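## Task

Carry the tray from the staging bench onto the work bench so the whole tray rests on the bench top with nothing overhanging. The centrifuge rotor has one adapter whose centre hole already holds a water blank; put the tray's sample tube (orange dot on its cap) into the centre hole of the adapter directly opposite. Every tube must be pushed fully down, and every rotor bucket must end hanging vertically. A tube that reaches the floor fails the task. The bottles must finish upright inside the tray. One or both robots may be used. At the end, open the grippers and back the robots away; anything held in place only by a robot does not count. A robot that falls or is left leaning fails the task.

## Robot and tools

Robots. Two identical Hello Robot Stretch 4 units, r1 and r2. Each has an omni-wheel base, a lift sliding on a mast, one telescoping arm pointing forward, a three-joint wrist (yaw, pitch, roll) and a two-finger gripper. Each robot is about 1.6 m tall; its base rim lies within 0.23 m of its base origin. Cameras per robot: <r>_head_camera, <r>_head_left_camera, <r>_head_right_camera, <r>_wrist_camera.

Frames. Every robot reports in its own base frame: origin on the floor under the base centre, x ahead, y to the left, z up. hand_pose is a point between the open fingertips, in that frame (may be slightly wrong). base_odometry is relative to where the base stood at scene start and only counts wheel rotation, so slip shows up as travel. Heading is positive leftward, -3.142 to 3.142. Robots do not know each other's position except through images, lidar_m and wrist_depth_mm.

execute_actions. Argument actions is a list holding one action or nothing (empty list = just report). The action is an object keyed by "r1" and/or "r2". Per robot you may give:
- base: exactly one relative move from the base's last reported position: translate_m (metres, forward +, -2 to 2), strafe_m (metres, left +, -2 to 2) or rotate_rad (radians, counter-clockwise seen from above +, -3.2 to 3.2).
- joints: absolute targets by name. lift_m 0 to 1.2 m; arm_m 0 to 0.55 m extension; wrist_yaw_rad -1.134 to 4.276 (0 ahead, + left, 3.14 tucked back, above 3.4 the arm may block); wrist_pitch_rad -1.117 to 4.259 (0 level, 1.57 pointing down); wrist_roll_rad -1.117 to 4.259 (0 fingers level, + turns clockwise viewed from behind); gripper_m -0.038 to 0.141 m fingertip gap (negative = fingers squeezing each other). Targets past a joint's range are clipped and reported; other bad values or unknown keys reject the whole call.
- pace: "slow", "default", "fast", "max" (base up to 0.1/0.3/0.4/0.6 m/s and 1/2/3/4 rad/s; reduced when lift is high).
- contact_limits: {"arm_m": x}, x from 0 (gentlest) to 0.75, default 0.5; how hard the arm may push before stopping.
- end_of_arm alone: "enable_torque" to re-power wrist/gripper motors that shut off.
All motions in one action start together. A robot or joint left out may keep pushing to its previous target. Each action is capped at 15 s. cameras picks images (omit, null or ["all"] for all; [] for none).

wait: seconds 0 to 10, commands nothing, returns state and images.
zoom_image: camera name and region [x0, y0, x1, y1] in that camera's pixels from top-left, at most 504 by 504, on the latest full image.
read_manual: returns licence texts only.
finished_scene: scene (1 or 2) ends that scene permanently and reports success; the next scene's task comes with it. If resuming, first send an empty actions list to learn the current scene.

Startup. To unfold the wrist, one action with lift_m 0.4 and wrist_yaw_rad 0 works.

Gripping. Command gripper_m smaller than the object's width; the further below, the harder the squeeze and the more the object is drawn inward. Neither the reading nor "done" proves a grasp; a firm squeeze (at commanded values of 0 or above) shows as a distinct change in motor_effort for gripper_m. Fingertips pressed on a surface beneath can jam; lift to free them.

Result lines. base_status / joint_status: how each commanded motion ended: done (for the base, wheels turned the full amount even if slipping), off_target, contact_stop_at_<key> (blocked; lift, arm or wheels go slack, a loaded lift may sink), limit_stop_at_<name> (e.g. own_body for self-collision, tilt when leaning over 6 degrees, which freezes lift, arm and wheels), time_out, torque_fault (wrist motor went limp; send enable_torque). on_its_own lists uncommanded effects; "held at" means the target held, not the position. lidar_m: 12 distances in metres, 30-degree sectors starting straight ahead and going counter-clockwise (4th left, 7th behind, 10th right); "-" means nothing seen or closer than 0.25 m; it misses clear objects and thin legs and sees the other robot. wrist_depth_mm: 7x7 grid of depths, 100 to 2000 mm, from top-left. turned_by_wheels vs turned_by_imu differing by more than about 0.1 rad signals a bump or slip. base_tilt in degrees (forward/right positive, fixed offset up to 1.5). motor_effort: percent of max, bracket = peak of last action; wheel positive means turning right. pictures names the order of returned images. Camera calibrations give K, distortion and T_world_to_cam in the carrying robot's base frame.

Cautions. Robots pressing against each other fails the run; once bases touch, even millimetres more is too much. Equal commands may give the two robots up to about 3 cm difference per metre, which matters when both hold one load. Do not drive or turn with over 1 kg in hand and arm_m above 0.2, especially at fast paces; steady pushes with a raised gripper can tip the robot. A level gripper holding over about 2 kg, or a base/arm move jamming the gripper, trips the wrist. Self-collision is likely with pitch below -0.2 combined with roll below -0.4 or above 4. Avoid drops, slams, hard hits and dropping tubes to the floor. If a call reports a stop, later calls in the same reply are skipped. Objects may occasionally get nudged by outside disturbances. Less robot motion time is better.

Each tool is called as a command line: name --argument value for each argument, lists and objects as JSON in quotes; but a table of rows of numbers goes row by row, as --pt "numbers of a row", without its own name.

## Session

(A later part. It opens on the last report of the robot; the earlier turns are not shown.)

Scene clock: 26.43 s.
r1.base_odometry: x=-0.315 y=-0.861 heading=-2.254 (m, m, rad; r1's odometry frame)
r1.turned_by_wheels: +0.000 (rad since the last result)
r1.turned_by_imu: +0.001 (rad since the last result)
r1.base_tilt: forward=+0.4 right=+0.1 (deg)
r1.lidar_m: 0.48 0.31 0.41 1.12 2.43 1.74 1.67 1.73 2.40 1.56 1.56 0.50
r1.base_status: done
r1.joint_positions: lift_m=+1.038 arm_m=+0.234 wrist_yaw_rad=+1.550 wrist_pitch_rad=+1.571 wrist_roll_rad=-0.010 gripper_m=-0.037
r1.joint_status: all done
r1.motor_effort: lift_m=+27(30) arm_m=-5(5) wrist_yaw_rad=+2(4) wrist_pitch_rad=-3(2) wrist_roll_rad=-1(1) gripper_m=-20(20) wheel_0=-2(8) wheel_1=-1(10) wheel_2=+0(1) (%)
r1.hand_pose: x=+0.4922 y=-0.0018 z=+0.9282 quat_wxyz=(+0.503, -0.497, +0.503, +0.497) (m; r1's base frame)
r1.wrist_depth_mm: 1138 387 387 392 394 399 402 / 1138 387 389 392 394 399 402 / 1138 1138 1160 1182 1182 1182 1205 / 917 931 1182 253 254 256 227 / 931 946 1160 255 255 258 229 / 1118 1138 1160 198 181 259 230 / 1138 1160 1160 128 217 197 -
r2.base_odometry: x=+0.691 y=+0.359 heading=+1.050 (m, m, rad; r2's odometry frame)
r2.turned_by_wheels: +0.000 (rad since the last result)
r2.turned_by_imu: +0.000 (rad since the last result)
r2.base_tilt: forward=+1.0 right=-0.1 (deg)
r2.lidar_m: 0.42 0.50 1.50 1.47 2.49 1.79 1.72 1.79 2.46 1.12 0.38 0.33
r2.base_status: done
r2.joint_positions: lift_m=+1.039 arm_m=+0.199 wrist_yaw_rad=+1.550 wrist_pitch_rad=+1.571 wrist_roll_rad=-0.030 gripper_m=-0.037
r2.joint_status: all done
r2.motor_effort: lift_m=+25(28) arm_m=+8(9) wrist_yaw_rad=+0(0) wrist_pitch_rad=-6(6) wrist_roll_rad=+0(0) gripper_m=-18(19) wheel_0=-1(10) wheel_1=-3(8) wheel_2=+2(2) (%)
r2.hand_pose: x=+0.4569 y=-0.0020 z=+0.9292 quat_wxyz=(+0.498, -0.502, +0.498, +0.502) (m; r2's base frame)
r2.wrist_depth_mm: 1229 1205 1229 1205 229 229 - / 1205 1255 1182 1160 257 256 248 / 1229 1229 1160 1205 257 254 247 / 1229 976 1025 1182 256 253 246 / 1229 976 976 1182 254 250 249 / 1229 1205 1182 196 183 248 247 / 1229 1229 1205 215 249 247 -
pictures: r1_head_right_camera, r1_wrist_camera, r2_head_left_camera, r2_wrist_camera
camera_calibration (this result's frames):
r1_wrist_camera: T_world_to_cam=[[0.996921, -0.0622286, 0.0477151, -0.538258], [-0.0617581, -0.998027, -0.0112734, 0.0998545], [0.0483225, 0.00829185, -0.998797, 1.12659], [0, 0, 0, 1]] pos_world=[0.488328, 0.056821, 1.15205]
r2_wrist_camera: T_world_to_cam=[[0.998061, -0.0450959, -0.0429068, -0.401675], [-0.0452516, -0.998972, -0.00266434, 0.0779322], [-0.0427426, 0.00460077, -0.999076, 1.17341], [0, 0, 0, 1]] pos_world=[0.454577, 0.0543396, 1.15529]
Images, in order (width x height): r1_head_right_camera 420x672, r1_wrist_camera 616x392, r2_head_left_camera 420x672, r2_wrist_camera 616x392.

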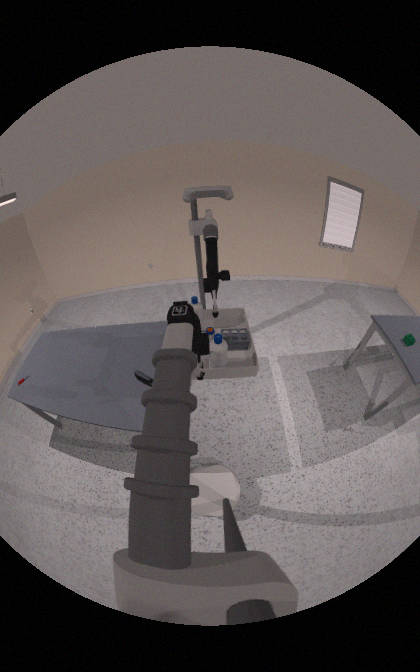

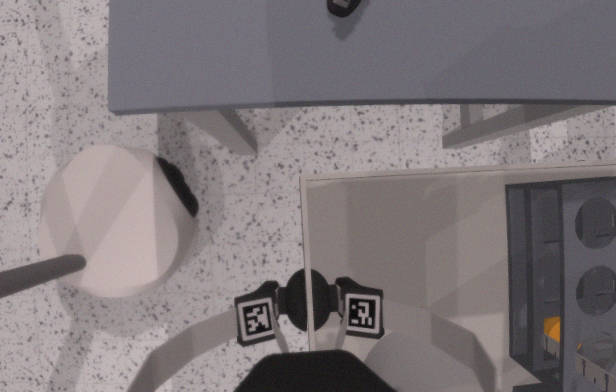

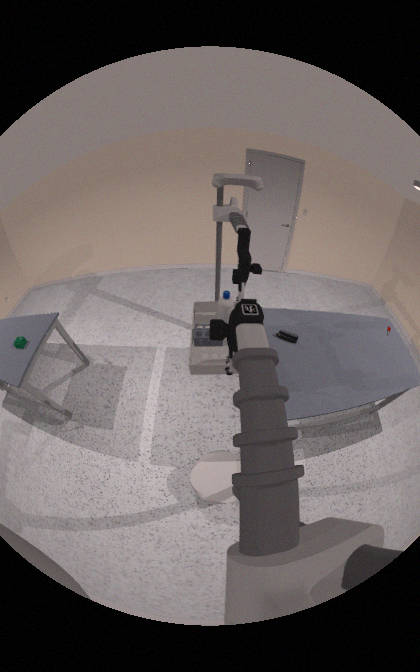

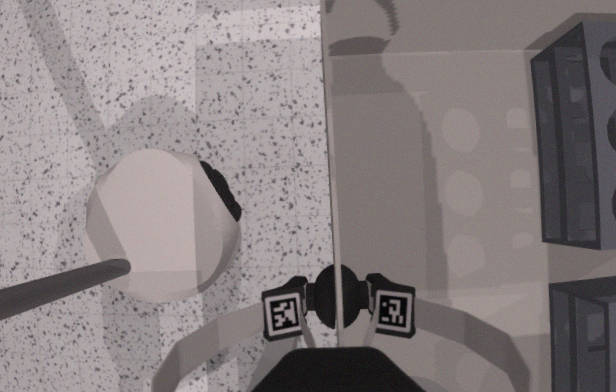

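execute_actions --actions '[{"r1": {"base": {"strafe_m": -1.3}, "joints": {"arm_m": 0.246}}, "r2": {"base": {"strafe_m": 1.3}}}]' --cameras '["r1_wrist_camera", "r2_wrist_camera", "r1_head_right_camera", "r2_head_left_camera"]'

Scene clock: 32.43 s.
r1.base_odometry: x=-1.323 y=-0.040 heading=-2.254 (m, m, rad; r1's odometry frame)
r1.turned_by_wheels: +0.000 (rad since the last result)
r1.turned_by_imu: +0.001 (rad since the last result)
r1.base_tilt: forward=+0.5 right=+0.0 (deg)
r1.lidar_m: 0.49 3.17 1.52 1.48 2.40 1.77 1.67 1.74 2.38 1.25 0.41 0.35
r1.base_status: done
r1.joint_positions: lift_m=+1.039 arm_m=+0.245 wrist_yaw_rad=+1.550 wrist_pitch_rad=+1.571 wrist_roll_rad=-0.010 gripper_m=-0.037
r1.joint_status: all done
r1.motor_effort: lift_m=+27(27) arm_m=+4(5) wrist_yaw_rad=+1(0) wrist_pitch_rad=-1(3) wrist_roll_rad=+0(0) gripper_m=-20(20) wheel_0=-2(7) wheel_1=+0(8) wheel_2=+0(0) (%)
r1.hand_pose: x=+0.5037 y=-0.0018 z=+0.9282 quat_wxyz=(+0.503, -0.497, +0.503, +0.497) (m; r1's base frame)
r1.wrist_depth_mm: 1160 1160 1160 1205 1182 1205 1205 / 1138 1160 1160 1182 1182 1205 1229 / 1138 1160 1182 1160 1182 1205 1205 / 946 931 1160 254 255 257 227 / 931 931 1160 255 256 257 229 / 1138 1160 1182 198 181 259 230 / 1138 1138 683 128 217 197 -
r2.base_odometry: x=-0.436 y=+1.006 heading=+1.049 (m, m, rad; r2's odometry frame)
r2.turned_by_wheels: +0.000 (rad since the last result)
r2.turned_by_imu: +0.000 (rad since the last result)
r2.base_tilt: forward=+0.9 right=-0.2 (deg)
r2.lidar_m: 0.44 0.29 0.41 1.14 2.45 1.79 1.69 1.77 2.41 1.55 1.59 0.45
r2.base_status: done
r2.joint_positions: lift_m=+1.039 arm_m=+0.199 wrist_yaw_rad=+1.550 wrist_pitch_rad=+1.572 wrist_roll_rad=-0.030 gripper_m=-0.037
r2.joint_status: not commanded
r2.motor_effort: lift_m=+24(25) arm_m=+8(8) wrist_yaw_rad=+1(0) wrist_pitch_rad=-6(8) wrist_roll_rad=+1(1) gripper_m=-19(17) wheel_0=-2(8) wheel_1=-1(9) wheel_2=+1(1) (%)
r2.hand_pose: x=+0.4569 y=-0.0020 z=+0.9292 quat_wxyz=(+0.497, -0.502, +0.498, +0.502) (m; r2's base frame)
r2.wrist_depth_mm: 1205 1229 399 394 229 229 - / 1229 1205 402 397 257 255 249 / 1205 1205 1182 991 256 253 246 / 1255 976 1042 1182 255 253 245 / 1229 960 960 1182 255 252 248 / 1182 1182 1182 198 182 248 249 / 1229 1205 1160 216 249 247 -
pictures: r1_head_right_camera, r1_wrist_camera, r2_head_left_camera, r2_wrist_camera
camera_calibration (this result's frames):
r1_wrist_camera: T_world_to_cam=[[0.996919, -0.0622666, 0.0477112, -0.549671], [-0.0617917, -0.998024, -0.0113669, 0.10069], [0.0483247, 0.00838367, -0.998796, 1.12604], [0, 0, 0, 1]] pos_world=[0.499783, 0.0568242, 1.15206]
r2_wrist_camera: T_world_to_cam=[[0.998059, -0.04515, -0.0429023, -0.401681], [-0.0452978, -0.99897, -0.00247759, 0.0777218], [-0.0427462, 0.00441616, -0.999076, 1.17344], [0, 0, 0, 1]] pos_world=[0.454582, 0.0543238, 1.15532]
Images, in order (width x height): r1_head_right_camera 420x672, r1_wrist_camera 616x392, r2_head_left_camera 420x672, r2_wrist_camera 616x392.

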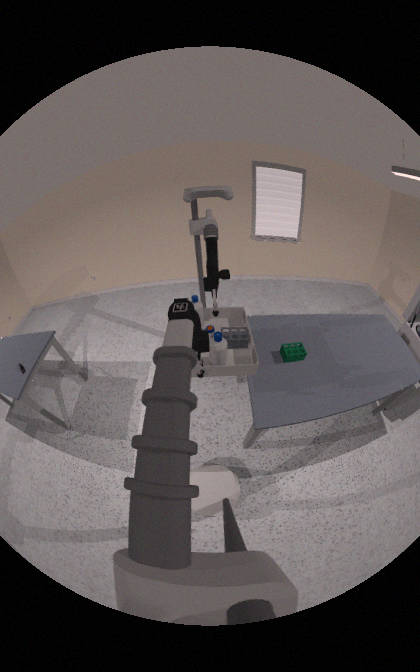

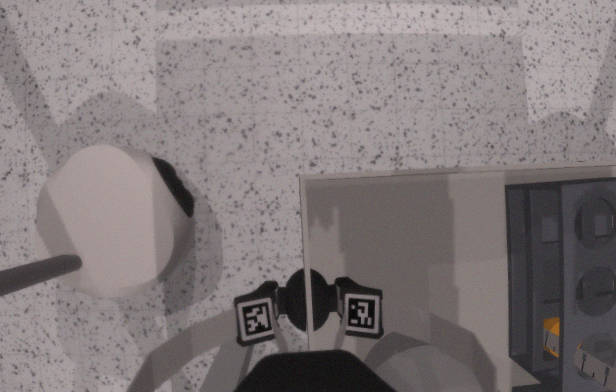

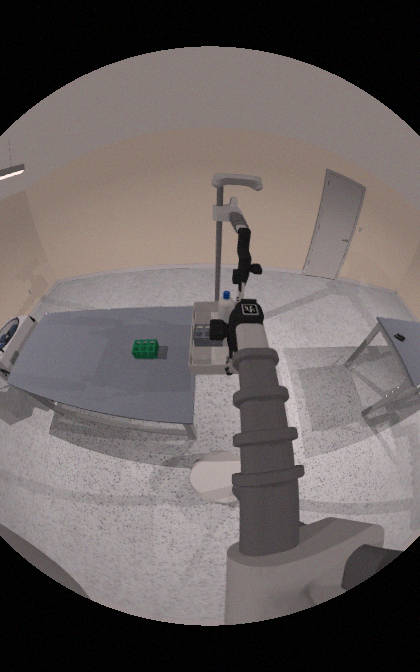

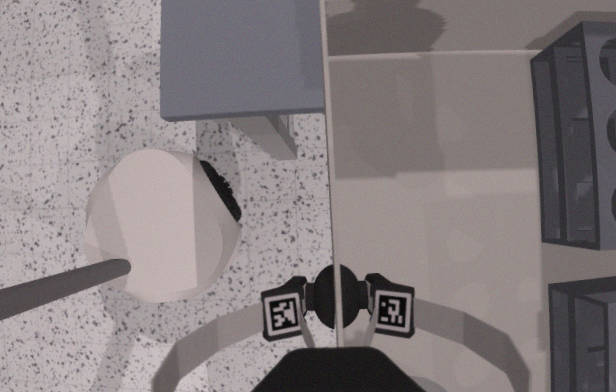

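execute_actions --actions '[{"r1": {"base": {"strafe_m": -1.25}}, "r2": {"base": {"strafe_m": 1.25}, "joints": {"arm_m": 0.214}}}]' --cameras '["r1_wrist_camera", "r2_wrist_camera", "r1_head_right_camera", "r2_head_left_camera"]'

Scene clock: 38.07 s.
r1.base_odometry: x=-2.292 y=+0.749 heading=-2.254 (m, m, rad; r1's odometry frame)
r1.turned_by_wheels: +0.000 (rad since the last result)
r1.turned_by_imu: +0.001 (rad since the last result)
r1.base_tilt: forward=+0.3 right=+0.1 (deg)
r1.lidar_m: 0.27 0.30 0.45 2.71 2.45 1.74 1.68 1.73 2.37 1.25 0.45 0.31
r1.base_status: done
r1.joint_positions: lift_m=+1.039 arm_m=+0.245 wrist_yaw_rad=+1.550 wrist_pitch_rad=+1.570 wrist_roll_rad=-0.010 gripper_m=-0.037
r1.joint_status: not commanded
r1.motor_effort: lift_m=+27(27) arm_m=+4(4) wrist_yaw_rad=+1(0) wrist_pitch_rad=-1(2) wrist_roll_rad=+0(0) gripper_m=-20(21) wheel_0=-3(8) wheel_1=+0(7) wheel_2=+0(3) (%)
r1.hand_pose: x=+0.5037 y=-0.0017 z=+0.9282 quat_wxyz=(+0.503, -0.497, +0.503, +0.497) (m; r1's base frame)
r1.wrist_depth_mm: 1138 387 387 389 392 399 402 / 1138 384 392 392 397 397 402 / 1138 384 387 392 397 397 402 / 931 387 389 254 255 258 229 / 917 387 387 254 256 257 229 / 1160 387 387 198 181 258 229 / 1138 384 387 123 213 199 -
r2.base_odometry: x=-1.520 y=+1.629 heading=+1.049 (m, m, rad; r2's odometry frame)
r2.turned_by_wheels: +0.000 (rad since the last result)
r2.turned_by_imu: +0.001 (rad since the last result)
r2.base_tilt: forward=+1.0 right=-0.1 (deg)
r2.lidar_m: 0.26 0.29 0.37 2.43 2.44 1.82 1.68 1.75 2.44 1.10 0.38 0.27
r2.base_status: done
r2.joint_positions: lift_m=+1.039 arm_m=+0.213 wrist_yaw_rad=+1.550 wrist_pitch_rad=+1.571 wrist_roll_rad=-0.030 gripper_m=-0.037
r2.joint_status: all done
r2.motor_effort: lift_m=+25(25) arm_m=+8(11) wrist_yaw_rad=-1(0) wrist_pitch_rad=-6(9) wrist_roll_rad=+1(1) gripper_m=-20(20) wheel_0=-1(10) wheel_1=-1(5) wheel_2=+1(1) (%)
r2.hand_pose: x=+0.4708 y=-0.0020 z=+0.9292 quat_wxyz=(+0.498, -0.502, +0.498, +0.502) (m; r2's base frame)
r2.wrist_depth_mm: 1229 1205 399 397 229 229 - / 1229 1229 399 394 258 256 247 / 1229 1205 399 394 256 254 246 / 1229 960 399 394 256 253 245 / 1205 976 397 392 253 251 248 / 1229 1205 399 193 181 250 247 / 1182 1229 392 320 251 248 -
pictures: r1_head_right_camera, r1_wrist_camera, r2_head_left_camera, r2_wrist_camera
camera_calibration (this result's frames):
r1_wrist_camera: T_world_to_cam=[[0.996919, -0.0622717, 0.0477016, -0.549662], [-0.0617856, -0.998022, -0.0115996, 0.10097], [0.0483296, 0.00861657, -0.998794, 1.12604], [0, 0, 0, 1]] pos_world=[0.499786, 0.0568398, 1.15208]
r2_wrist_camera: T_world_to_cam=[[0.998061, -0.0450868, -0.0429077, -0.415518], [-0.0452441, -0.998972, -0.00270021, 0.0786007], [-0.0427419, 0.00463629, -0.999075, 1.17405], [0, 0, 0, 1]] pos_world=[0.46845, 0.0543423, 1.15535]
Images, in order (width x height): r1_head_right_camera 420x672, r1_wrist_camera 616x392, r2_head_left_camera 420x672, r2_wrist_camera 616x392.

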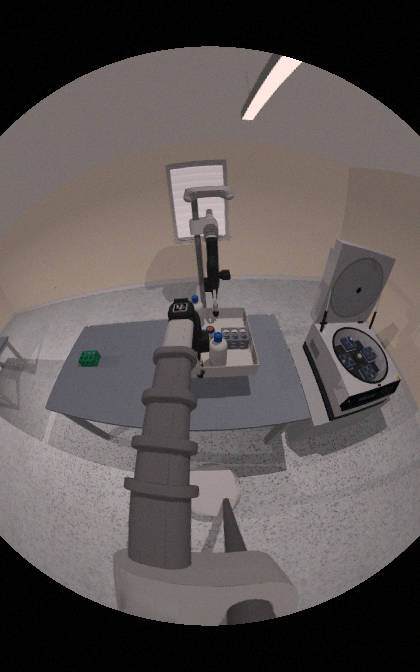

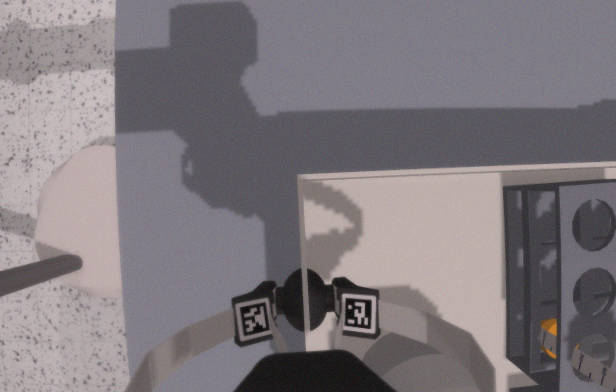

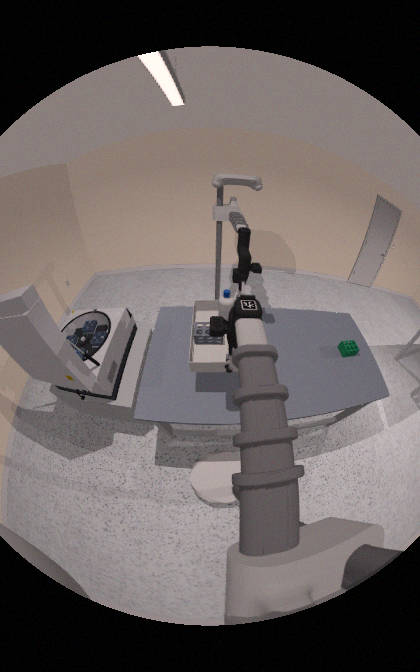

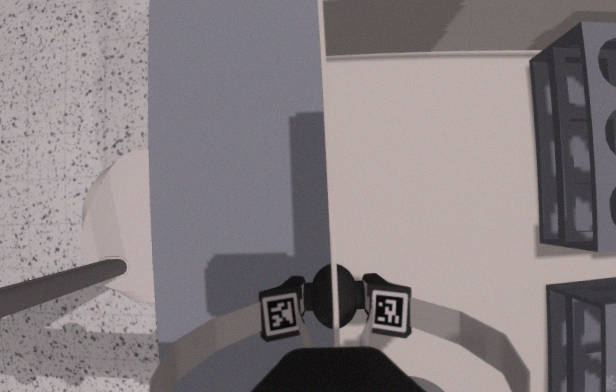

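Over the work bench with room to spare. Set it down.

execute_actions --actions '[{"r1": {"joints": {"lift_m": 0.911}, "pace": "slow"}, "r2": {"joints": {"lift_m": 0.912}, "pace": "slow"}}]' --cameras '[]'

execute_actions --actions '[{"r1": {"joints": {"gripper_m": 0.04}}, "r2": {"joints": {"gripper_m": 0.04}}}]' --cameras '["r1_wrist_camera", "r2_wrist_camera", "r1_head_right_camera"]'

zoom_image --camera "r1_head_right_camera" --region '[290, 300, 420, 430]'

Scene clock: 40.10 s.
r1.base_odometry: x=-2.292 y=+0.749 heading=-2.254 (m, m, rad; r1's odometry frame)
r1.turned_by_wheels: +0.000 (rad since the last result)
r1.turned_by_imu: +0.001 (rad since the last result)
r1.base_tilt: forward=+0.3 right=+0.2 (deg)
r1.lidar_m: 0.30 0.32 0.43 2.70 2.42 1.73 1.65 1.74 2.35 1.23 0.44 0.31
r1.base_status: not commanded
r1.joint_positions: lift_m=+0.911 arm_m=+0.245 wrist_yaw_rad=+1.550 wrist_pitch_rad=+1.570 wrist_roll_rad=-0.010 gripper_m=-0.037
r1.joint_status: all done
r1.motor_effort: lift_m=+21(26) arm_m=+4(4) wrist_yaw_rad=+2(4) wrist_pitch_rad=-2(2) wrist_roll_rad=+0(1) gripper_m=-18(18) wheel_0=-3(3) wheel_1=+0(1) wheel_2=+0(0) (%)
r1.hand_pose: x=+0.5037 y=-0.0017 z=+0.8007 quat_wxyz=(+0.503, -0.497, +0.503, +0.497) (m; r1's base frame)
r1.wrist_depth_mm: 255 257 260 262 264 267 268 / 255 257 260 262 264 267 268 / 255 257 259 262 265 266 268 / 256 257 260 254 255 257 229 / 256 258 259 254 257 258 229 / 256 257 258 198 181 258 229 / 256 256 259 123 213 200 -
r2.base_odometry: x=-1.520 y=+1.629 heading=+1.049 (m, m, rad; r2's odometry frame)
r2.turned_by_wheels: +0.000 (rad since the last result)
r2.turned_by_imu: +0.001 (rad since the last result)
r2.base_tilt: forward=+1.0 right=-0.2 (deg)
r2.lidar_m: 0.25 0.30 0.41 2.42 2.48 1.79 1.69 1.73 2.44 1.11 0.36 0.28
r2.base_status: not commanded
r2.joint_positions: lift_m=+0.912 arm_m=+0.213 wrist_yaw_rad=+1.550 wrist_pitch_rad=+1.571 wrist_roll_rad=-0.030 gripper_m=-0.037
r2.joint_status: all done
r2.motor_effort: lift_m=+16(24) arm_m=+9(9) wrist_yaw_rad=+0(0) wrist_pitch_rad=-6(7) wrist_roll_rad=+1(1) gripper_m=-18(17) wheel_0=-1(1) wheel_1=-1(1) wheel_2=+0(0) (%)
r2.hand_pose: x=+0.4708 y=-0.0020 z=+0.8019 quat_wxyz=(+0.498, -0.502, +0.498, +0.502) (m; r2's base frame)
r2.wrist_depth_mm: 1098 271 268 266 229 229 - / 1098 273 268 266 258 254 247 / 1078 272 267 265 256 253 246 / 878 270 266 263 255 252 245 / 854 270 267 264 253 252 249 / 1078 270 266 196 181 250 246 / 1098 270 264 258 250 248 -
pictures: none
No camera images: the call's "cameras" was empty. Leave "cameras" out to get every camera's image.

Scene clock: 41.57 s.
r1.base_odometry: x=-2.292 y=+0.749 heading=-2.254 (m, m, rad; r1's odometry frame)
r1.turned_by_wheels: +0.000 (rad since the last result)
r1.turned_by_imu: +0.001 (rad since the last result)
r1.base_tilt: forward=+0.4 right=+0.2 (deg)
r1.lidar_m: 0.28 0.33 0.43 2.68 2.42 1.74 1.64 1.74 2.38 1.22 0.46 0.31
r1.base_status: not commanded
r1.joint_positions: lift_m=+0.911 arm_m=+0.245 wrist_yaw_rad=+1.550 wrist_pitch_rad=+1.570 wrist_roll_rad=-0.010 gripper_m=+0.040
r1.joint_status: all done
r1.motor_effort: lift_m=+21(21) arm_m=+4(3) wrist_yaw_rad=+1(2) wrist_pitch_rad=-1(2) wrist_roll_rad=-1(0) gripper_m=-5(19) wheel_0=-2(2) wheel_1=+0(0) wheel_2=+0(0) (%)
r1.hand_pose: x=+0.5037 y=-0.0017 z=+0.8007 quat_wxyz=(+0.503, -0.497, +0.503, +0.497) (m; r1's base frame)
r1.wrist_depth_mm: 257 258 260 263 265 268 270 / 257 258 260 264 265 267 270 / 257 258 262 264 265 267 270 / 257 259 262 262 264 265 236 / 257 259 260 262 263 265 262 / 257 258 194 262 198 264 236 / 257 258 260 123 214 264 -
r2.base_odometry: x=-1.520 y=+1.629 heading=+1.049 (m, m, rad; r2's odometry frame)
r2.turned_by_wheels: +0.000 (rad since the last result)
r2.turned_by_imu: +0.001 (rad since the last result)
r2.base_tilt: forward=+0.9 right=-0.2 (deg)
r2.lidar_m: 0.26 0.27 0.38 2.43 2.44 1.80 1.69 1.74 2.46 1.16 0.40 0.27
r2.base_status: not commanded
r2.joint_positions: lift_m=+0.912 arm_m=+0.213 wrist_yaw_rad=+1.550 wrist_pitch_rad=+1.571 wrist_roll_rad=-0.030 gripper_m=+0.040
r2.joint_status: all done
r2.motor_effort: lift_m=+16(16) arm_m=+8(9) wrist_yaw_rad=-1(0) wrist_pitch_rad=-4(6) wrist_roll_rad=+1(1) gripper_m=+1(16) wheel_0=-1(1) wheel_1=-1(1) wheel_2=+0(1) (%)
r2.hand_pose: x=+0.4708 y=-0.0018 z=+0.8019 quat_wxyz=(+0.498, -0.502, +0.498, +0.502) (m; r2's base frame)
r2.wrist_depth_mm: 1078 273 268 266 228 229 - / 1078 272 268 266 260 259 250 / 1098 273 268 266 262 257 250 / 866 272 268 266 259 257 250 / 854 272 267 265 257 256 254 / 1060 272 266 263 192 255 249 / 1060 272 266 263 257 256 -
pictures: r1_head_right_camera, r1_wrist_camera, r2_wrist_camera
camera_calibration (this result's frames):
r1_wrist_camera: T_world_to_cam=[[0.996919, -0.0622713, 0.0477016, -0.543583], [-0.0617852, -0.998022, -0.0115992, 0.0994911], [0.0483296, 0.00861623, -0.998794, 0.998697], [0, 0, 0, 1]] pos_world=[0.499788, 0.0568398, 1.02458]
r2_wrist_camera: T_world_to_cam=[[0.998062, -0.0450563, -0.0429257, -0.420971], [-0.045245, -0.99897, -0.00343503, 0.0790588], [-0.0427267, 0.00537054, -0.999072, 1.04682], [0, 0, 0, 1]] pos_world=[0.468459, 0.054388, 1.02805]
Images, in order (width x height): r1_head_right_camera 420x672, r1_wrist_camera 616x392, r2_wrist_camera 616x392.

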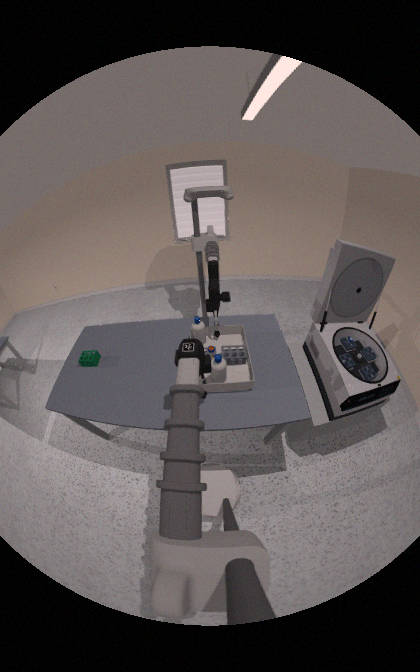

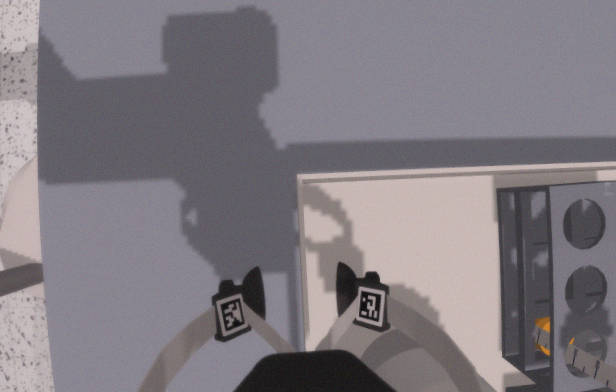

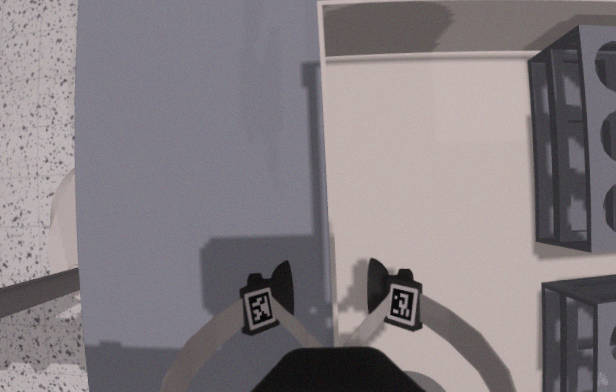

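Region (290, 300, 420, 430) of r1_head_right_camera's 420x672 image, scaled by 3.877, with more detail than that image has.

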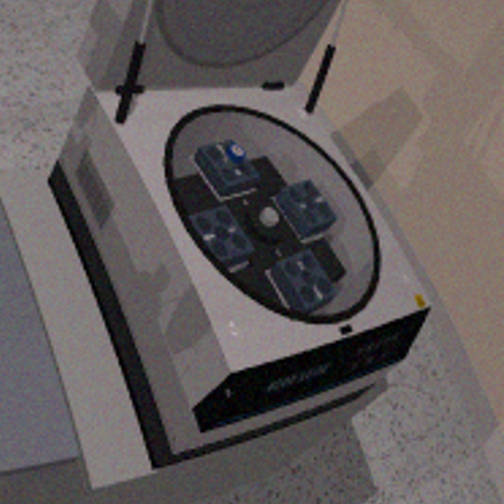

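execute_actions --actions '[{"r1": {"joints": {"lift_m": 1.105}, "pace": "fast"}, "r2": {"joints": {"lift_m": 1.05}, "pace": "fast"}}]' --cameras '[]'

execute_actions --actions '[{"r1": {"base": {"strafe_m": -0.039}, "joints": {"arm_m": 0.415, "wrist_roll_rad": 1.5, "gripper_m": 0.055}, "pace": "fast"}, "r2": {"base": {"translate_m": -0.1}, "joints": {"arm_m": 0.0}, "pace": "fast"}}]' --cameras '["r1_wrist_camera"]'

Scene clock: 43.50 s.
r1.base_odometry: x=-2.292 y=+0.749 heading=-2.254 (m, m, rad; r1's odometry frame)
r1.turned_by_wheels: +0.000 (rad since the last result)
r1.turned_by_imu: +0.001 (rad since the last result)
r1.base_tilt: forward=+0.4 right=+0.0 (deg)
r1.lidar_m: 0.29 0.29 0.41 2.70 2.44 1.76 1.66 1.73 2.38 1.24 0.44 0.29
r1.base_status: not commanded
r1.joint_positions: lift_m=+1.105 arm_m=+0.245 wrist_yaw_rad=+1.550 wrist_pitch_rad=+1.570 wrist_roll_rad=-0.010 gripper_m=+0.040
r1.joint_status: all done
r1.motor_effort: lift_m=+24(25) arm_m=+4(4) wrist_yaw_rad=+1(0) wrist_pitch_rad=-2(1) wrist_roll_rad=-1(1) gripper_m=-5(3) wheel_0=-1(2) wheel_1=+1(1) wheel_2=+0(0) (%)
r1.hand_pose: x=+0.5037 y=-0.0017 z=+0.9945 quat_wxyz=(+0.503, -0.497, +0.503, +0.497) (m; r1's base frame)
r1.wrist_depth_mm: 1205 1229 452 462 466 466 469 / 1205 1229 459 459 462 469 473 / 1229 1025 455 462 459 469 473 / 1008 976 459 459 459 466 427 / 1008 991 455 462 462 433 466 / 1229 1182 193 455 196 421 473 / 1205 1205 455 123 283 404 469
r2.base_odometry: x=-1.520 y=+1.629 heading=+1.049 (m, m, rad; r2's odometry frame)
r2.turned_by_wheels: +0.000 (rad since the last result)
r2.turned_by_imu: +0.001 (rad since the last result)
r2.base_tilt: forward=+0.9 right=-0.1 (deg)
r2.lidar_m: 0.26 0.27 0.39 2.44 2.47 1.76 1.70 1.72 2.46 1.14 0.41 0.28
r2.base_status: not commanded
r2.joint_positions: lift_m=+1.050 arm_m=+0.213 wrist_yaw_rad=+1.550 wrist_pitch_rad=+1.571 wrist_roll_rad=-0.030 gripper_m=+0.040
r2.joint_status: all done
r2.motor_effort: lift_m=+22(23) arm_m=+8(9) wrist_yaw_rad=+0(0) wrist_pitch_rad=-3(3) wrist_roll_rad=+0(1) gripper_m=-2(0) wheel_0=-1(1) wheel_1=+0(1) wheel_2=+0(0) (%)
r2.hand_pose: x=+0.4708 y=-0.0018 z=+0.9394 quat_wxyz=(+0.498, -0.502, +0.498, +0.502) (m; r2's base frame)
r2.wrist_depth_mm: 1255 1205 415 407 399 399 392 / 1255 1229 413 407 397 379 340 / 1255 1229 410 407 402 392 368 / 1255 991 410 404 399 384 334 / 1255 991 407 402 397 392 355 / 1205 1205 404 399 193 357 334 / 1229 1229 407 387 283 334 330
pictures: none
No camera images: the call's "cameras" was empty. Leave "cameras" out to get every camera's image.

Scene clock: 44.97 s.
r1.base_odometry: x=-2.323 y=+0.774 heading=-2.254 (m, m, rad; r1's odometry frame)
r1.turned_by_wheels: +0.000 (rad since the last result)
r1.turned_by_imu: +0.001 (rad since the last result)
r1.base_tilt: forward=+0.3 right=+0.1 (deg)
r1.lidar_m: 0.28 0.31 0.44 2.74 2.38 1.72 1.67 1.71 2.37 1.24 0.44 0.31
r1.base_status: done
r1.joint_positions: lift_m=+1.105 arm_m=+0.414 wrist_yaw_rad=+1.550 wrist_pitch_rad=+1.570 wrist_roll_rad=+1.500 gripper_m=+0.055
r1.joint_status: all done
r1.motor_effort: lift_m=+24(24) arm_m=+5(8) wrist_yaw_rad=+1(1) wrist_pitch_rad=-1(2) wrist_roll_rad=+1(2) gripper_m=-4(4) wheel_0=+1(8) wheel_1=+1(7) wheel_2=-1(2) (%)
r1.hand_pose: x=+0.6724 y=-0.0017 z=+0.9945 quat_wxyz=(+0.707, -0.018, +0.707, +0.018) (m; r1's base frame)
r1.wrist_depth_mm: 445 449 452 459 466 473 477 / 442 449 312 455 459 469 480 / 445 445 455 459 462 469 473 / 442 449 452 452 455 473 477 / 445 442 404 399 402 469 480 / 445 449 206 445 200 473 473 / 442 449 449 125 462 473 477
r2.base_odometry: x=-1.570 y=+1.542 heading=+1.049 (m, m, rad; r2's odometry frame)
r2.turned_by_wheels: +0.000 (rad since the last result)
r2.turned_by_imu: +0.001 (rad since the last result)
r2.base_tilt: forward=+1.0 right=-0.1 (deg)
r2.lidar_m: 0.37 0.36 0.54 2.41 2.32 1.69 1.59 1.59 2.27 2.80 0.53 0.39
r2.base_status: done
r2.joint_positions: lift_m=+1.050 arm_m=+0.003 wrist_yaw_rad=+1.550 wrist_pitch_rad=+1.570 wrist_roll_rad=-0.030 gripper_m=+0.040
r2.joint_status: all done
r2.motor_effort: lift_m=+23(23) arm_m=-9(10) wrist_yaw_rad=+0(1) wrist_pitch_rad=-3(3) wrist_roll_rad=+1(1) gripper_m=-1(3) wheel_0=-2(5) wheel_1=-1(5) wheel_2=-1(8) (%)
r2.hand_pose: x=+0.2609 y=-0.0017 z=+0.9394 quat_wxyz=(+0.498, -0.502, +0.498, +0.502) (m; r2's base frame)
r2.wrist_depth_mm: 1229 1229 1205 1229 768 399 394 / 1229 1229 1229 1182 1182 399 394 / 1229 1205 1205 1182 1182 397 394 / 1229 1205 976 1160 1182 397 394 / 1255 1205 991 1205 1160 397 389 / 1255 707 976 1205 192 392 389 / 469 1229 1182 1205 1008 394 389
pictures: r1_wrist_camera
camera_calibration (this result's frames):
r1_wrist_camera: T_world_to_cam=[[-0.000807578, -0.998885, 0.0472085, -0.051248], [-0.999938, 0.000280699, -0.0111662, 0.744273], [0.0111405, -0.0472146, -0.998823, 1.20901], [0, 0, 0, 1]] pos_world=[0.730717, 0.00568305, 1.21831]
Images, in order (width x height): r1_wrist_camera 616x392.

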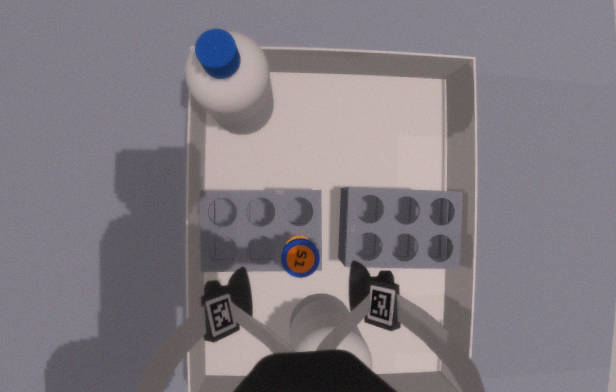

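execute_actions --actions '[{"r1": {"joints": {"arm_m": 0.419, "lift_m": 0.985}}, "r2": {"base": {"translate_m": -0.1}, "pace": "fast"}}]' --cameras '["r1_wrist_camera"]'

Scene clock: 46.63 s.
r1.base_odometry: x=-2.323 y=+0.774 heading=-2.254 (m, m, rad; r1's odometry frame)
r1.turned_by_wheels: +0.000 (rad since the last result)
r1.turned_by_imu: +0.001 (rad since the last result)
r1.base_tilt: forward=+0.3 right=+0.1 (deg)
r1.lidar_m: 0.27 0.31 0.44 2.74 2.40 1.73 1.66 1.72 2.36 1.24 0.44 0.28
r1.base_status: not commanded
r1.joint_positions: lift_m=+0.985 arm_m=+0.418 wrist_yaw_rad=+1.550 wrist_pitch_rad=+1.570 wrist_roll_rad=+1.500 gripper_m=+0.055
r1.joint_status: all done
r1.motor_effort: lift_m=+18(22) arm_m=+5(7) wrist_yaw_rad=-2(2) wrist_pitch_rad=-1(3) wrist_roll_rad=+1(1) gripper_m=-3(4) wheel_0=+0(1) wheel_1=+1(1) wheel_2=-1(1) (%)
r1.hand_pose: x=+0.6764 y=-0.0017 z=+0.8750 quat_wxyz=(+0.707, -0.018, +0.707, +0.018) (m; r1's base frame)
r1.wrist_depth_mm: 325 264 194 329 329 310 286 / 329 329 251 336 340 343 289 / 327 327 332 334 340 343 320 / 325 329 327 330 334 314 320 / 327 329 300 276 279 283 322 / 325 327 207 213 199 314 285 / 324 325 330 125 340 317 351
r2.base_odometry: x=-1.620 y=+1.455 heading=+1.049 (m, m, rad; r2's odometry frame)
r2.turned_by_wheels: +0.000 (rad since the last result)
r2.turned_by_imu: +0.001 (rad since the last result)
r2.base_tilt: forward=+0.9 right=-0.1 (deg)
r2.lidar_m: 0.47 0.49 0.86 2.43 2.17 1.58 1.47 1.53 2.15 2.80 0.67 0.50
r2.base_status: done
r2.joint_positions: lift_m=+1.050 arm_m=+0.003 wrist_yaw_rad=+1.550 wrist_pitch_rad=+1.570 wrist_roll_rad=-0.030 gripper_m=+0.040
r2.joint_status: not commanded
r2.motor_effort: lift_m=+22(22) arm_m=-9(9) wrist_yaw_rad=+1(1) wrist_pitch_rad=-3(3) wrist_roll_rad=+1(1) gripper_m=+0(6) wheel_0=-2(5) wheel_1=-2(3) wheel_2=+0(8) (%)
r2.hand_pose: x=+0.2609 y=-0.0017 z=+0.9394 quat_wxyz=(+0.498, -0.502, +0.498, +0.502) (m; r2's base frame)
r2.wrist_depth_mm: 1229 1255 1205 1205 1182 715 394 / 1229 1255 1229 1205 1182 1182 397 / 1229 1255 1160 1205 1205 1182 392 / 1255 1255 960 1182 1182 1160 394 / 1205 1205 976 1182 1182 1160 392 / 1229 691 991 1182 191 1160 389 / 469 1205 1182 1160 1182 976 392
pictures: r1_wrist_camera
camera_calibration (this result's frames):
r1_wrist_camera: T_world_to_cam=[[-0.000809959, -0.998885, 0.0472087, -0.045601], [-0.999938, 0.000283082, -0.0111662, 0.746915], [0.0111404, -0.0472148, -0.998823, 1.08958], [0, 0, 0, 1]] pos_world=[0.734693, 0.0056829, 1.0988]
Images, in order (width x height): r1_wrist_camera 616x392.

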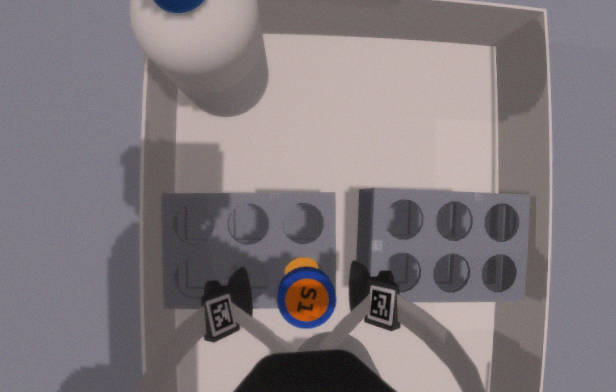

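execute_actions --actions '[{"r1": {"base": {"strafe_m": -0.003}, "joints": {"gripper_m": 0.012}}}]' --cameras '[]'

execute_actions --actions '[{"r1": {"joints": {"lift_m": 1.065}}}]' --cameras '["r1_wrist_camera", "r1_head_right_camera"]'

zoom_image --camera "r1_head_right_camera" --region '[290, 300, 420, 430]'

Scene clock: 48.33 s.
r1.base_odometry: x=-2.325 y=+0.776 heading=-2.254 (m, m, rad; r1's odometry frame)
r1.turned_by_wheels: +0.000 (rad since the last result)
r1.turned_by_imu: +0.001 (rad since the last result)
r1.base_tilt: forward=+0.4 right=+0.2 (deg)
r1.lidar_m: 0.30 0.30 0.42 2.77 2.42 1.76 1.65 1.73 2.35 1.23 0.44 0.30
r1.base_status: done
r1.joint_positions: lift_m=+0.985 arm_m=+0.418 wrist_yaw_rad=+1.550 wrist_pitch_rad=+1.570 wrist_roll_rad=+1.500 gripper_m=+0.012
r1.joint_status: all done
r1.motor_effort: lift_m=+18(18) arm_m=+5(5) wrist_yaw_rad=+0(0) wrist_pitch_rad=-1(2) wrist_roll_rad=+1(1) gripper_m=-12(12) wheel_0=+1(6) wheel_1=+1(4) wheel_2=-1(1) (%)
r1.hand_pose: x=+0.6764 y=-0.0016 z=+0.8750 quat_wxyz=(+0.707, -0.018, +0.707, +0.018) (m; r1's base frame)
r1.wrist_depth_mm: 327 198 195 327 330 309 351 / 327 327 255 336 342 342 285 / 327 327 334 336 338 345 319 / 325 329 325 334 334 312 319 / 325 327 300 276 279 283 317 / 325 327 193 206 190 314 349 / 327 329 330 119 340 310 351
r2.base_odometry: x=-1.620 y=+1.455 heading=+1.049 (m, m, rad; r2's odometry frame)
r2.turned_by_wheels: +0.000 (rad since the last result)
r2.turned_by_imu: +0.001 (rad since the last result)
r2.base_tilt: forward=+0.9 right=-0.2 (deg)
r2.lidar_m: 0.45 0.48 0.85 2.43 2.17 1.58 1.49 1.54 2.16 2.84 0.67 0.48
r2.base_status: not commanded
r2.joint_positions: lift_m=+1.050 arm_m=+0.003 wrist_yaw_rad=+1.550 wrist_pitch_rad=+1.570 wrist_roll_rad=-0.030 gripper_m=+0.040
r2.joint_status: not commanded
r2.motor_effort: lift_m=+23(22) arm_m=-9(9) wrist_yaw_rad=+0(0) wrist_pitch_rad=-3(3) wrist_roll_rad=+1(1) gripper_m=-2(2) wheel_0=-2(2) wheel_1=-2(2) wheel_2=+0(0) (%)
r2.hand_pose: x=+0.2609 y=-0.0017 z=+0.9394 quat_wxyz=(+0.498, -0.502, +0.498, +0.502) (m; r2's base frame)
r2.wrist_depth_mm: 1229 1229 1205 1160 1182 707 397 / 1229 1229 1182 1182 1182 1160 397 / 1229 1205 1205 1182 1182 1160 394 / 1255 1205 976 1205 1160 1160 394 / 1205 1229 976 1205 1160 1160 397 / 1255 699 991 1160 192 1160 389 / 469 1182 1229 1182 1160 976 394
pictures: none
No camera images: the call's "cameras" was empty. Leave "cameras" out to get every camera's image.

Scene clock: 49.67 s.
r1.base_odometry: x=-2.325 y=+0.776 heading=-2.254 (m, m, rad; r1's odometry frame)
r1.turned_by_wheels: +0.000 (rad since the last result)
r1.turned_by_imu: +0.000 (rad since the last result)
r1.base_tilt: forward=+0.4 right=+0.2 (deg)
r1.lidar_m: 0.28 0.29 0.42 2.73 2.39 1.73 1.65 1.74 2.36 1.23 0.44 0.30
r1.base_status: not commanded
r1.joint_positions: lift_m=+1.065 arm_m=+0.418 wrist_yaw_rad=+1.550 wrist_pitch_rad=+1.570 wrist_roll_rad=+1.500 gripper_m=+0.012
r1.joint_status: all done
r1.motor_effort: lift_m=+24(26) arm_m=+5(5) wrist_yaw_rad=+1(0) wrist_pitch_rad=+0(1) wrist_roll_rad=+2(1) gripper_m=-11(12) wheel_0=+1(1) wheel_1=+1(1) wheel_2=-1(1) (%)
r1.hand_pose: x=+0.6764 y=-0.0016 z=+0.9545 quat_wxyz=(+0.707, -0.018, +0.707, +0.018) (m; r1's base frame)
r1.wrist_depth_mm: 404 407 256 397 424 433 436 / 404 407 276 415 421 427 433 / 404 407 413 415 421 424 436 / 404 407 407 410 415 424 436 / 404 407 366 355 362 402 436 / 402 410 193 206 189 424 436 / 404 404 410 119 421 424 430
r2.base_odometry: x=-1.620 y=+1.455 heading=+1.049 (m, m, rad; r2's odometry frame)
r2.turned_by_wheels: +0.000 (rad since the last result)
r2.turned_by_imu: +0.001 (rad since the last result)
r2.base_tilt: forward=+1.0 right=-0.1 (deg)
r2.lidar_m: 0.46 0.48 0.83 2.42 2.19 1.58 1.49 1.55 2.16 2.82 0.70 0.50
r2.base_status: not commanded
r2.joint_positions: lift_m=+1.050 arm_m=+0.003 wrist_yaw_rad=+1.550 wrist_pitch_rad=+1.570 wrist_roll_rad=-0.030 gripper_m=+0.040
r2.joint_status: not commanded
r2.motor_effort: lift_m=+23(22) arm_m=-9(9) wrist_yaw_rad=-1(1) wrist_pitch_rad=-5(3) wrist_roll_rad=+1(1) gripper_m=-2(3) wheel_0=-2(2) wheel_1=-2(2) wheel_2=+0(0) (%)
r2.hand_pose: x=+0.2609 y=-0.0017 z=+0.9394 quat_wxyz=(+0.498, -0.502, +0.498, +0.502) (m; r2's base frame)
r2.wrist_depth_mm: 1255 1205 1229 1205 1205 707 397 / 1229 1205 1229 1182 1205 1160 397 / 1255 1205 1205 1182 1160 1160 392 / 1229 1229 976 1205 1182 1182 389 / 1205 1229 960 1182 1160 1160 392 / 1255 691 976 1182 191 1160 389 / 466 1229 1160 1205 1160 976 392
pictures: r1_head_right_camera, r1_wrist_camera
camera_calibration (this result's frames):
r1_wrist_camera: T_world_to_cam=[[-0.000851159, -0.99889, 0.0470882, -0.0491793], [-0.999938, 0.000325554, -0.0111687, 0.747811], [0.011141, -0.0470947, -0.998828, 1.169], [0, 0, 0, 1]] pos_world=[0.734698, 0.00568558, 1.1783]
Images, in order (width x height): r1_head_right_camera 420x672, r1_wrist_camera 616x392.

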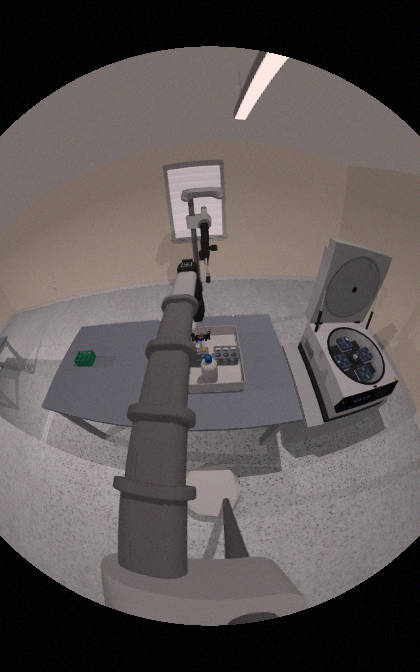

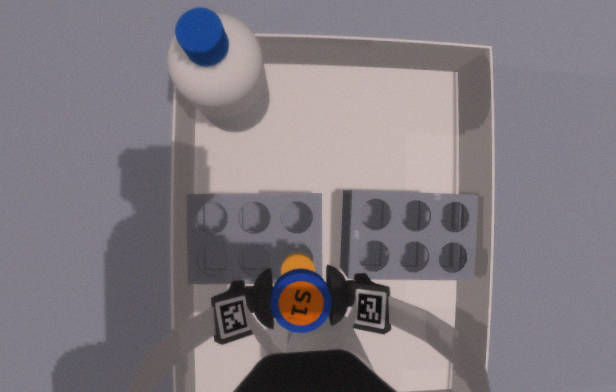

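Region (290, 300, 420, 430) of r1_head_right_camera's 420x672 image, scaled by 3.877, with more detail than that image has.

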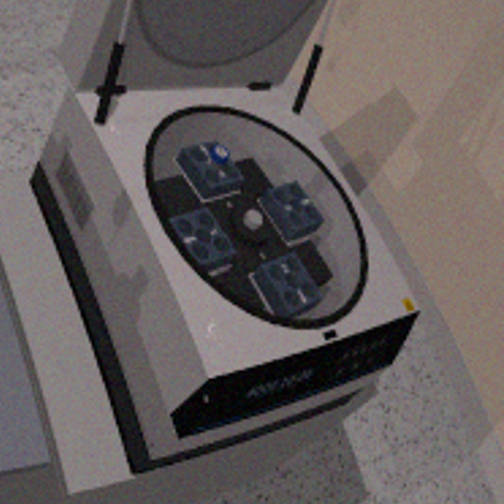

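execute_actions --actions '[{"r1": {"base": {"strafe_m": -0.98}, "pace": "fast"}}]' --cameras '["r1_wrist_camera", "r1_head_right_camera"]'

Scene clock: 54.17 s.
r1.base_odometry: x=-3.085 y=+1.395 heading=-2.254 (m, m, rad; r1's odometry frame)
r1.turned_by_wheels: +0.000 (rad since the last result)
r1.turned_by_imu: +0.001 (rad since the last result)
r1.base_tilt: forward=+0.4 right=+0.1 (deg)
r1.lidar_m: 0.28 0.31 0.43 1.21 2.40 1.73 1.65 1.71 1.55 1.48 0.42 0.32
r1.base_status: done
r1.joint_positions: lift_m=+1.065 arm_m=+0.418 wrist_yaw_rad=+1.550 wrist_pitch_rad=+1.570 wrist_roll_rad=+1.500 gripper_m=+0.012
r1.joint_status: not commanded
r1.motor_effort: lift_m=+24(24) arm_m=+5(5) wrist_yaw_rad=+2(0) wrist_pitch_rad=+0(1) wrist_roll_rad=+1(1) gripper_m=-13(13) wheel_0=+0(8) wheel_1=+2(8) wheel_2=-1(1) (%)
r1.hand_pose: x=+0.6764 y=-0.0016 z=+0.9545 quat_wxyz=(+0.707, -0.018, +0.707, +0.018) (m; r1's base frame)
r1.wrist_depth_mm: 357 364 368 375 377 368 1229 / 357 362 370 377 377 382 1229 / 362 370 492 492 433 382 1255 / 359 427 427 439 459 384 1229 / 357 430 430 436 439 384 1255 / 362 421 193 206 189 387 1229 / 359 399 430 119 442 384 1229
r2.base_odometry: x=-1.620 y=+1.455 heading=+1.049 (m, m, rad; r2's odometry frame)
r2.turned_by_wheels: +0.000 (rad since the last result)
r2.turned_by_imu: +0.002 (rad since the last result)
r2.base_tilt: forward=+0.9 right=-0.2 (deg)
r2.lidar_m: 0.41 0.49 0.85 2.44 2.18 1.61 1.49 1.55 2.16 2.77 0.68 0.50
r2.base_status: not commanded
r2.joint_positions: lift_m=+1.050 arm_m=+0.003 wrist_yaw_rad=+1.550 wrist_pitch_rad=+1.570 wrist_roll_rad=-0.030 gripper_m=+0.040
r2.joint_status: not commanded
r2.motor_effort: lift_m=+22(23) arm_m=-9(9) wrist_yaw_rad=+0(0) wrist_pitch_rad=-2(3) wrist_roll_rad=+0(1) gripper_m=-5(3) wheel_0=-2(2) wheel_1=-1(2) wheel_2=+0(0) (%)
r2.hand_pose: x=+0.2609 y=-0.0017 z=+0.9394 quat_wxyz=(+0.498, -0.502, +0.498, +0.502) (m; r2's base frame)
r2.wrist_depth_mm: 1255 1229 1229 1205 1182 707 397 / 1205 1205 1205 1205 1229 1160 394 / 1229 1205 1205 1182 1182 1160 392 / 1229 1229 976 1205 1205 1160 392 / 1281 1229 976 1182 1160 1160 392 / 1229 707 991 1205 192 1138 392 / 466 1205 1182 1182 1160 991 392
pictures: r1_head_right_camera, r1_wrist_camera
camera_calibration (this result's frames):
r1_wrist_camera: T_world_to_cam=[[-0.00085082, -0.998891, 0.0470691, -0.0491561], [-0.999938, 0.000325409, -0.0111691, 0.747814], [0.0111414, -0.0470757, -0.998829, 1.16901], [0, 0, 0, 1]] pos_world=[0.734701, 0.00568684, 1.1783]
Images, in order (width x height): r1_head_right_camera 420x672, r1_wrist_camera 616x392.

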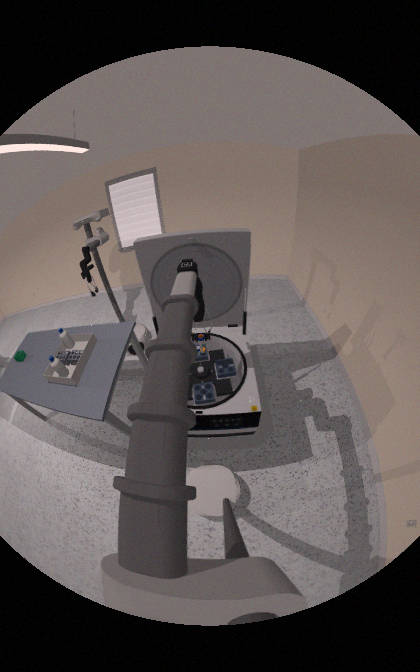

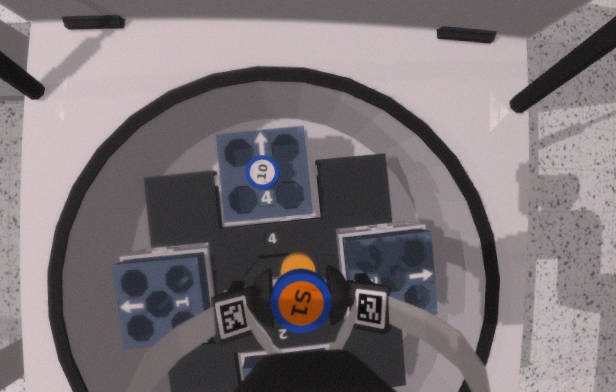

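execute_actions --actions '[{"r1": {"joints": {"arm_m": 0.238, "lift_m": 0.995, "wrist_roll_rad": 1.45}}}]' --cameras '["r1_wrist_camera"]'

zoom_image --camera "r1_wrist_camera" --region '[210, 190, 390, 340]'

Scene clock: 56.07 s.
r1.base_odometry: x=-3.085 y=+1.395 heading=-2.254 (m, m, rad; r1's odometry frame)
r1.turned_by_wheels: +0.000 (rad since the last result)
r1.turned_by_imu: +0.001 (rad since the last result)
r1.base_tilt: forward=+0.4 right=+0.1 (deg)
r1.lidar_m: 0.30 0.32 0.44 1.23 2.38 1.75 1.66 1.73 1.56 1.46 0.43 0.31
r1.base_status: not commanded
r1.joint_positions: lift_m=+0.995 arm_m=+0.239 wrist_yaw_rad=+1.550 wrist_pitch_rad=+1.570 wrist_roll_rad=+1.450 gripper_m=+0.012
r1.joint_status: all done
r1.motor_effort: lift_m=+18(24) arm_m=-5(8) wrist_yaw_rad=+1(1) wrist_pitch_rad=-1(1) wrist_roll_rad=+0(0) gripper_m=-13(12) wheel_0=+0(0) wheel_1=+2(2) wheel_2=-1(1) (%)
r1.hand_pose: x=+0.4972 y=-0.0016 z=+0.8850 quat_wxyz=(+0.706, -0.035, +0.706, +0.035) (m; r1's base frame)
r1.wrist_depth_mm: 314 362 362 366 373 366 315 / 329 349 362 366 351 355 315 / 330 338 359 345 366 359 315 / 314 389 359 366 370 387 315 / 293 359 362 340 373 334 315 / 293 314 193 206 189 312 315 / 291 294 298 119 307 310 314
r2.base_odometry: x=-1.620 y=+1.455 heading=+1.049 (m, m, rad; r2's odometry frame)
r2.turned_by_wheels: +0.000 (rad since the last result)
r2.turned_by_imu: +0.001 (rad since the last result)
r2.base_tilt: forward=+0.9 right=-0.2 (deg)
r2.lidar_m: 0.46 0.48 0.82 2.41 2.18 1.57 1.49 1.53 2.15 2.77 0.68 0.48
r2.base_status: not commanded
r2.joint_positions: lift_m=+1.050 arm_m=+0.003 wrist_yaw_rad=+1.550 wrist_pitch_rad=+1.570 wrist_roll_rad=-0.030 gripper_m=+0.040
r2.joint_status: not commanded
r2.motor_effort: lift_m=+23(22) arm_m=-9(9) wrist_yaw_rad=-1(1) wrist_pitch_rad=-3(2) wrist_roll_rad=+1(0) gripper_m=-2(0) wheel_0=-2(2) wheel_1=-2(2) wheel_2=+0(0) (%)
r2.hand_pose: x=+0.2609 y=-0.0017 z=+0.9394 quat_wxyz=(+0.498, -0.502, +0.498, +0.502) (m; r2's base frame)
r2.wrist_depth_mm: 1255 1229 1205 1182 1205 715 394 / 1255 1255 1205 1182 1182 1160 394 / 1229 1229 1229 1205 1160 1160 392 / 1205 1205 991 1160 1182 1182 389 / 1229 1229 1008 1205 1138 1160 392 / 1182 699 946 1160 192 1182 389 / 469 1205 1205 1160 1160 976 394
pictures: r1_wrist_camera
camera_calibration (this result's frames):
r1_wrist_camera: T_world_to_cam=[[0.0484409, -0.997716, 0.0470707, -0.0705452], [-0.998735, -0.0490188, -0.0112012, 0.567222], [0.013483, -0.0464685, -0.998829, 1.1004], [0, 0, 0, 1]] pos_world=[0.555085, 0.00855457, 1.10879]
Images, in order (width x height): r1_wrist_camera 616x392.

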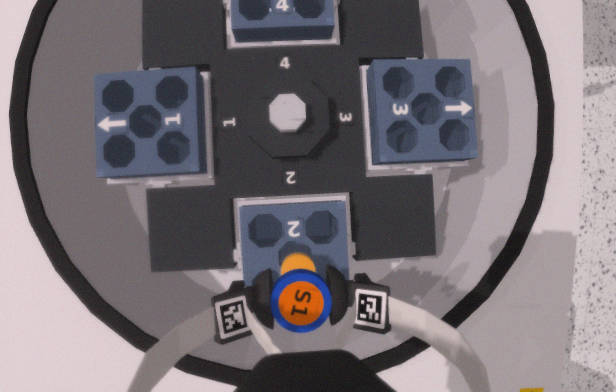

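Region (210, 190, 390, 340) of r1_wrist_camera's 616x392 image, scaled by 2.800.

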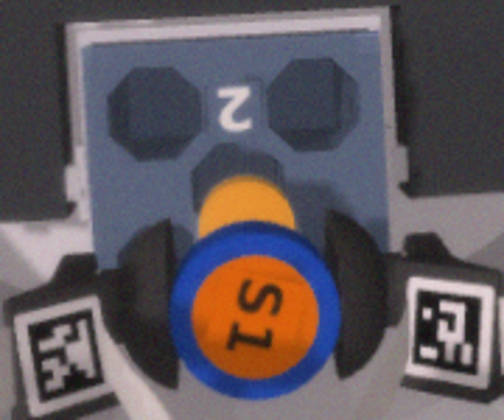

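execute_actions --actions '[{"r1": {"base": {"strafe_m": 0.002}, "joints": {"arm_m": 0.2428, "lift_m": 0.95}, "pace": "slow"}}]' --cameras '["r1_wrist_camera"]'

Scene clock: 57.53 s.
r1.base_odometry: x=-3.083 y=+1.393 heading=-2.254 (m, m, rad; r1's odometry frame)
r1.turned_by_wheels: +0.000 (rad since the last result)
r1.turned_by_imu: +0.001 (rad since the last result)
r1.base_tilt: forward=+0.3 right=+0.1 (deg)
r1.lidar_m: 0.28 0.30 0.45 1.21 2.40 1.74 1.64 1.72 1.56 1.43 0.47 0.31
r1.base_status: done
r1.joint_positions: lift_m=+0.950 arm_m=+0.242 wrist_yaw_rad=+1.550 wrist_pitch_rad=+1.570 wrist_roll_rad=+1.450 gripper_m=+0.012
r1.joint_status: all done
r1.motor_effort: lift_m=+18(17) arm_m=+5(4) wrist_yaw_rad=+0(2) wrist_pitch_rad=-1(0) wrist_roll_rad=-1(1) gripper_m=-12(13) wheel_0=+1(3) wheel_1=+0(4) wheel_2=+0(1) (%)
r1.hand_pose: x=+0.5002 y=-0.0016 z=+0.8400 quat_wxyz=(+0.706, -0.035, +0.706, +0.035) (m; r1's base frame)
r1.wrist_depth_mm: 310 314 317 322 324 342 291 / 301 287 317 300 322 312 298 / 309 301 317 301 322 330 301 / 309 315 315 320 325 373 289 / 279 314 315 296 325 327 267 / 247 314 193 206 189 281 266 / 248 247 296 119 290 259 267
r2.base_odometry: x=-1.620 y=+1.455 heading=+1.049 (m, m, rad; r2's odometry frame)
r2.turned_by_wheels: +0.000 (rad since the last result)
r2.turned_by_imu: +0.001 (rad since the last result)
r2.base_tilt: forward=+1.0 right=-0.2 (deg)
r2.lidar_m: 0.44 0.50 0.84 2.44 2.19 1.57 1.49 1.55 2.16 2.81 0.68 0.46
r2.base_status: not commanded
r2.joint_positions: lift_m=+1.050 arm_m=+0.003 wrist_yaw_rad=+1.550 wrist_pitch_rad=+1.570 wrist_roll_rad=-0.030 gripper_m=+0.040
r2.joint_status: not commanded
r2.motor_effort: lift_m=+22(22) arm_m=-9(9) wrist_yaw_rad=+0(0) wrist_pitch_rad=-4(3) wrist_roll_rad=+1(1) gripper_m=+1(4) wheel_0=-2(2) wheel_1=-2(2) wheel_2=+0(1) (%)
r2.hand_pose: x=+0.2609 y=-0.0017 z=+0.9394 quat_wxyz=(+0.498, -0.502, +0.498, +0.502) (m; r2's base frame)
r2.wrist_depth_mm: 1205 1229 1205 1205 1182 715 397 / 1281 1229 1205 1205 1205 1182 394 / 1229 1229 1182 1182 1182 1160 394 / 1255 1229 976 1182 1182 1160 392 / 1229 1205 991 1182 1160 1160 389 / 1205 699 960 1205 191 1118 392 / 466 1205 1182 1182 1182 976 389
pictures: r1_wrist_camera
camera_calibration (this result's frames):
r1_wrist_camera: T_world_to_cam=[[0.0484412, -0.997716, 0.0470706, -0.0685718], [-0.998735, -0.0490192, -0.0112012, 0.569665], [0.013483, -0.0464684, -0.998829, 1.05545], [0, 0, 0, 1]] pos_world=[0.558035, 0.0085546, 1.06383]
Images, in order (width x height): r1_wrist_camera 616x392.

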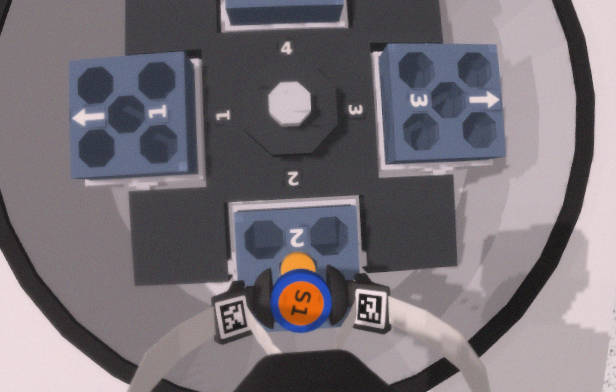

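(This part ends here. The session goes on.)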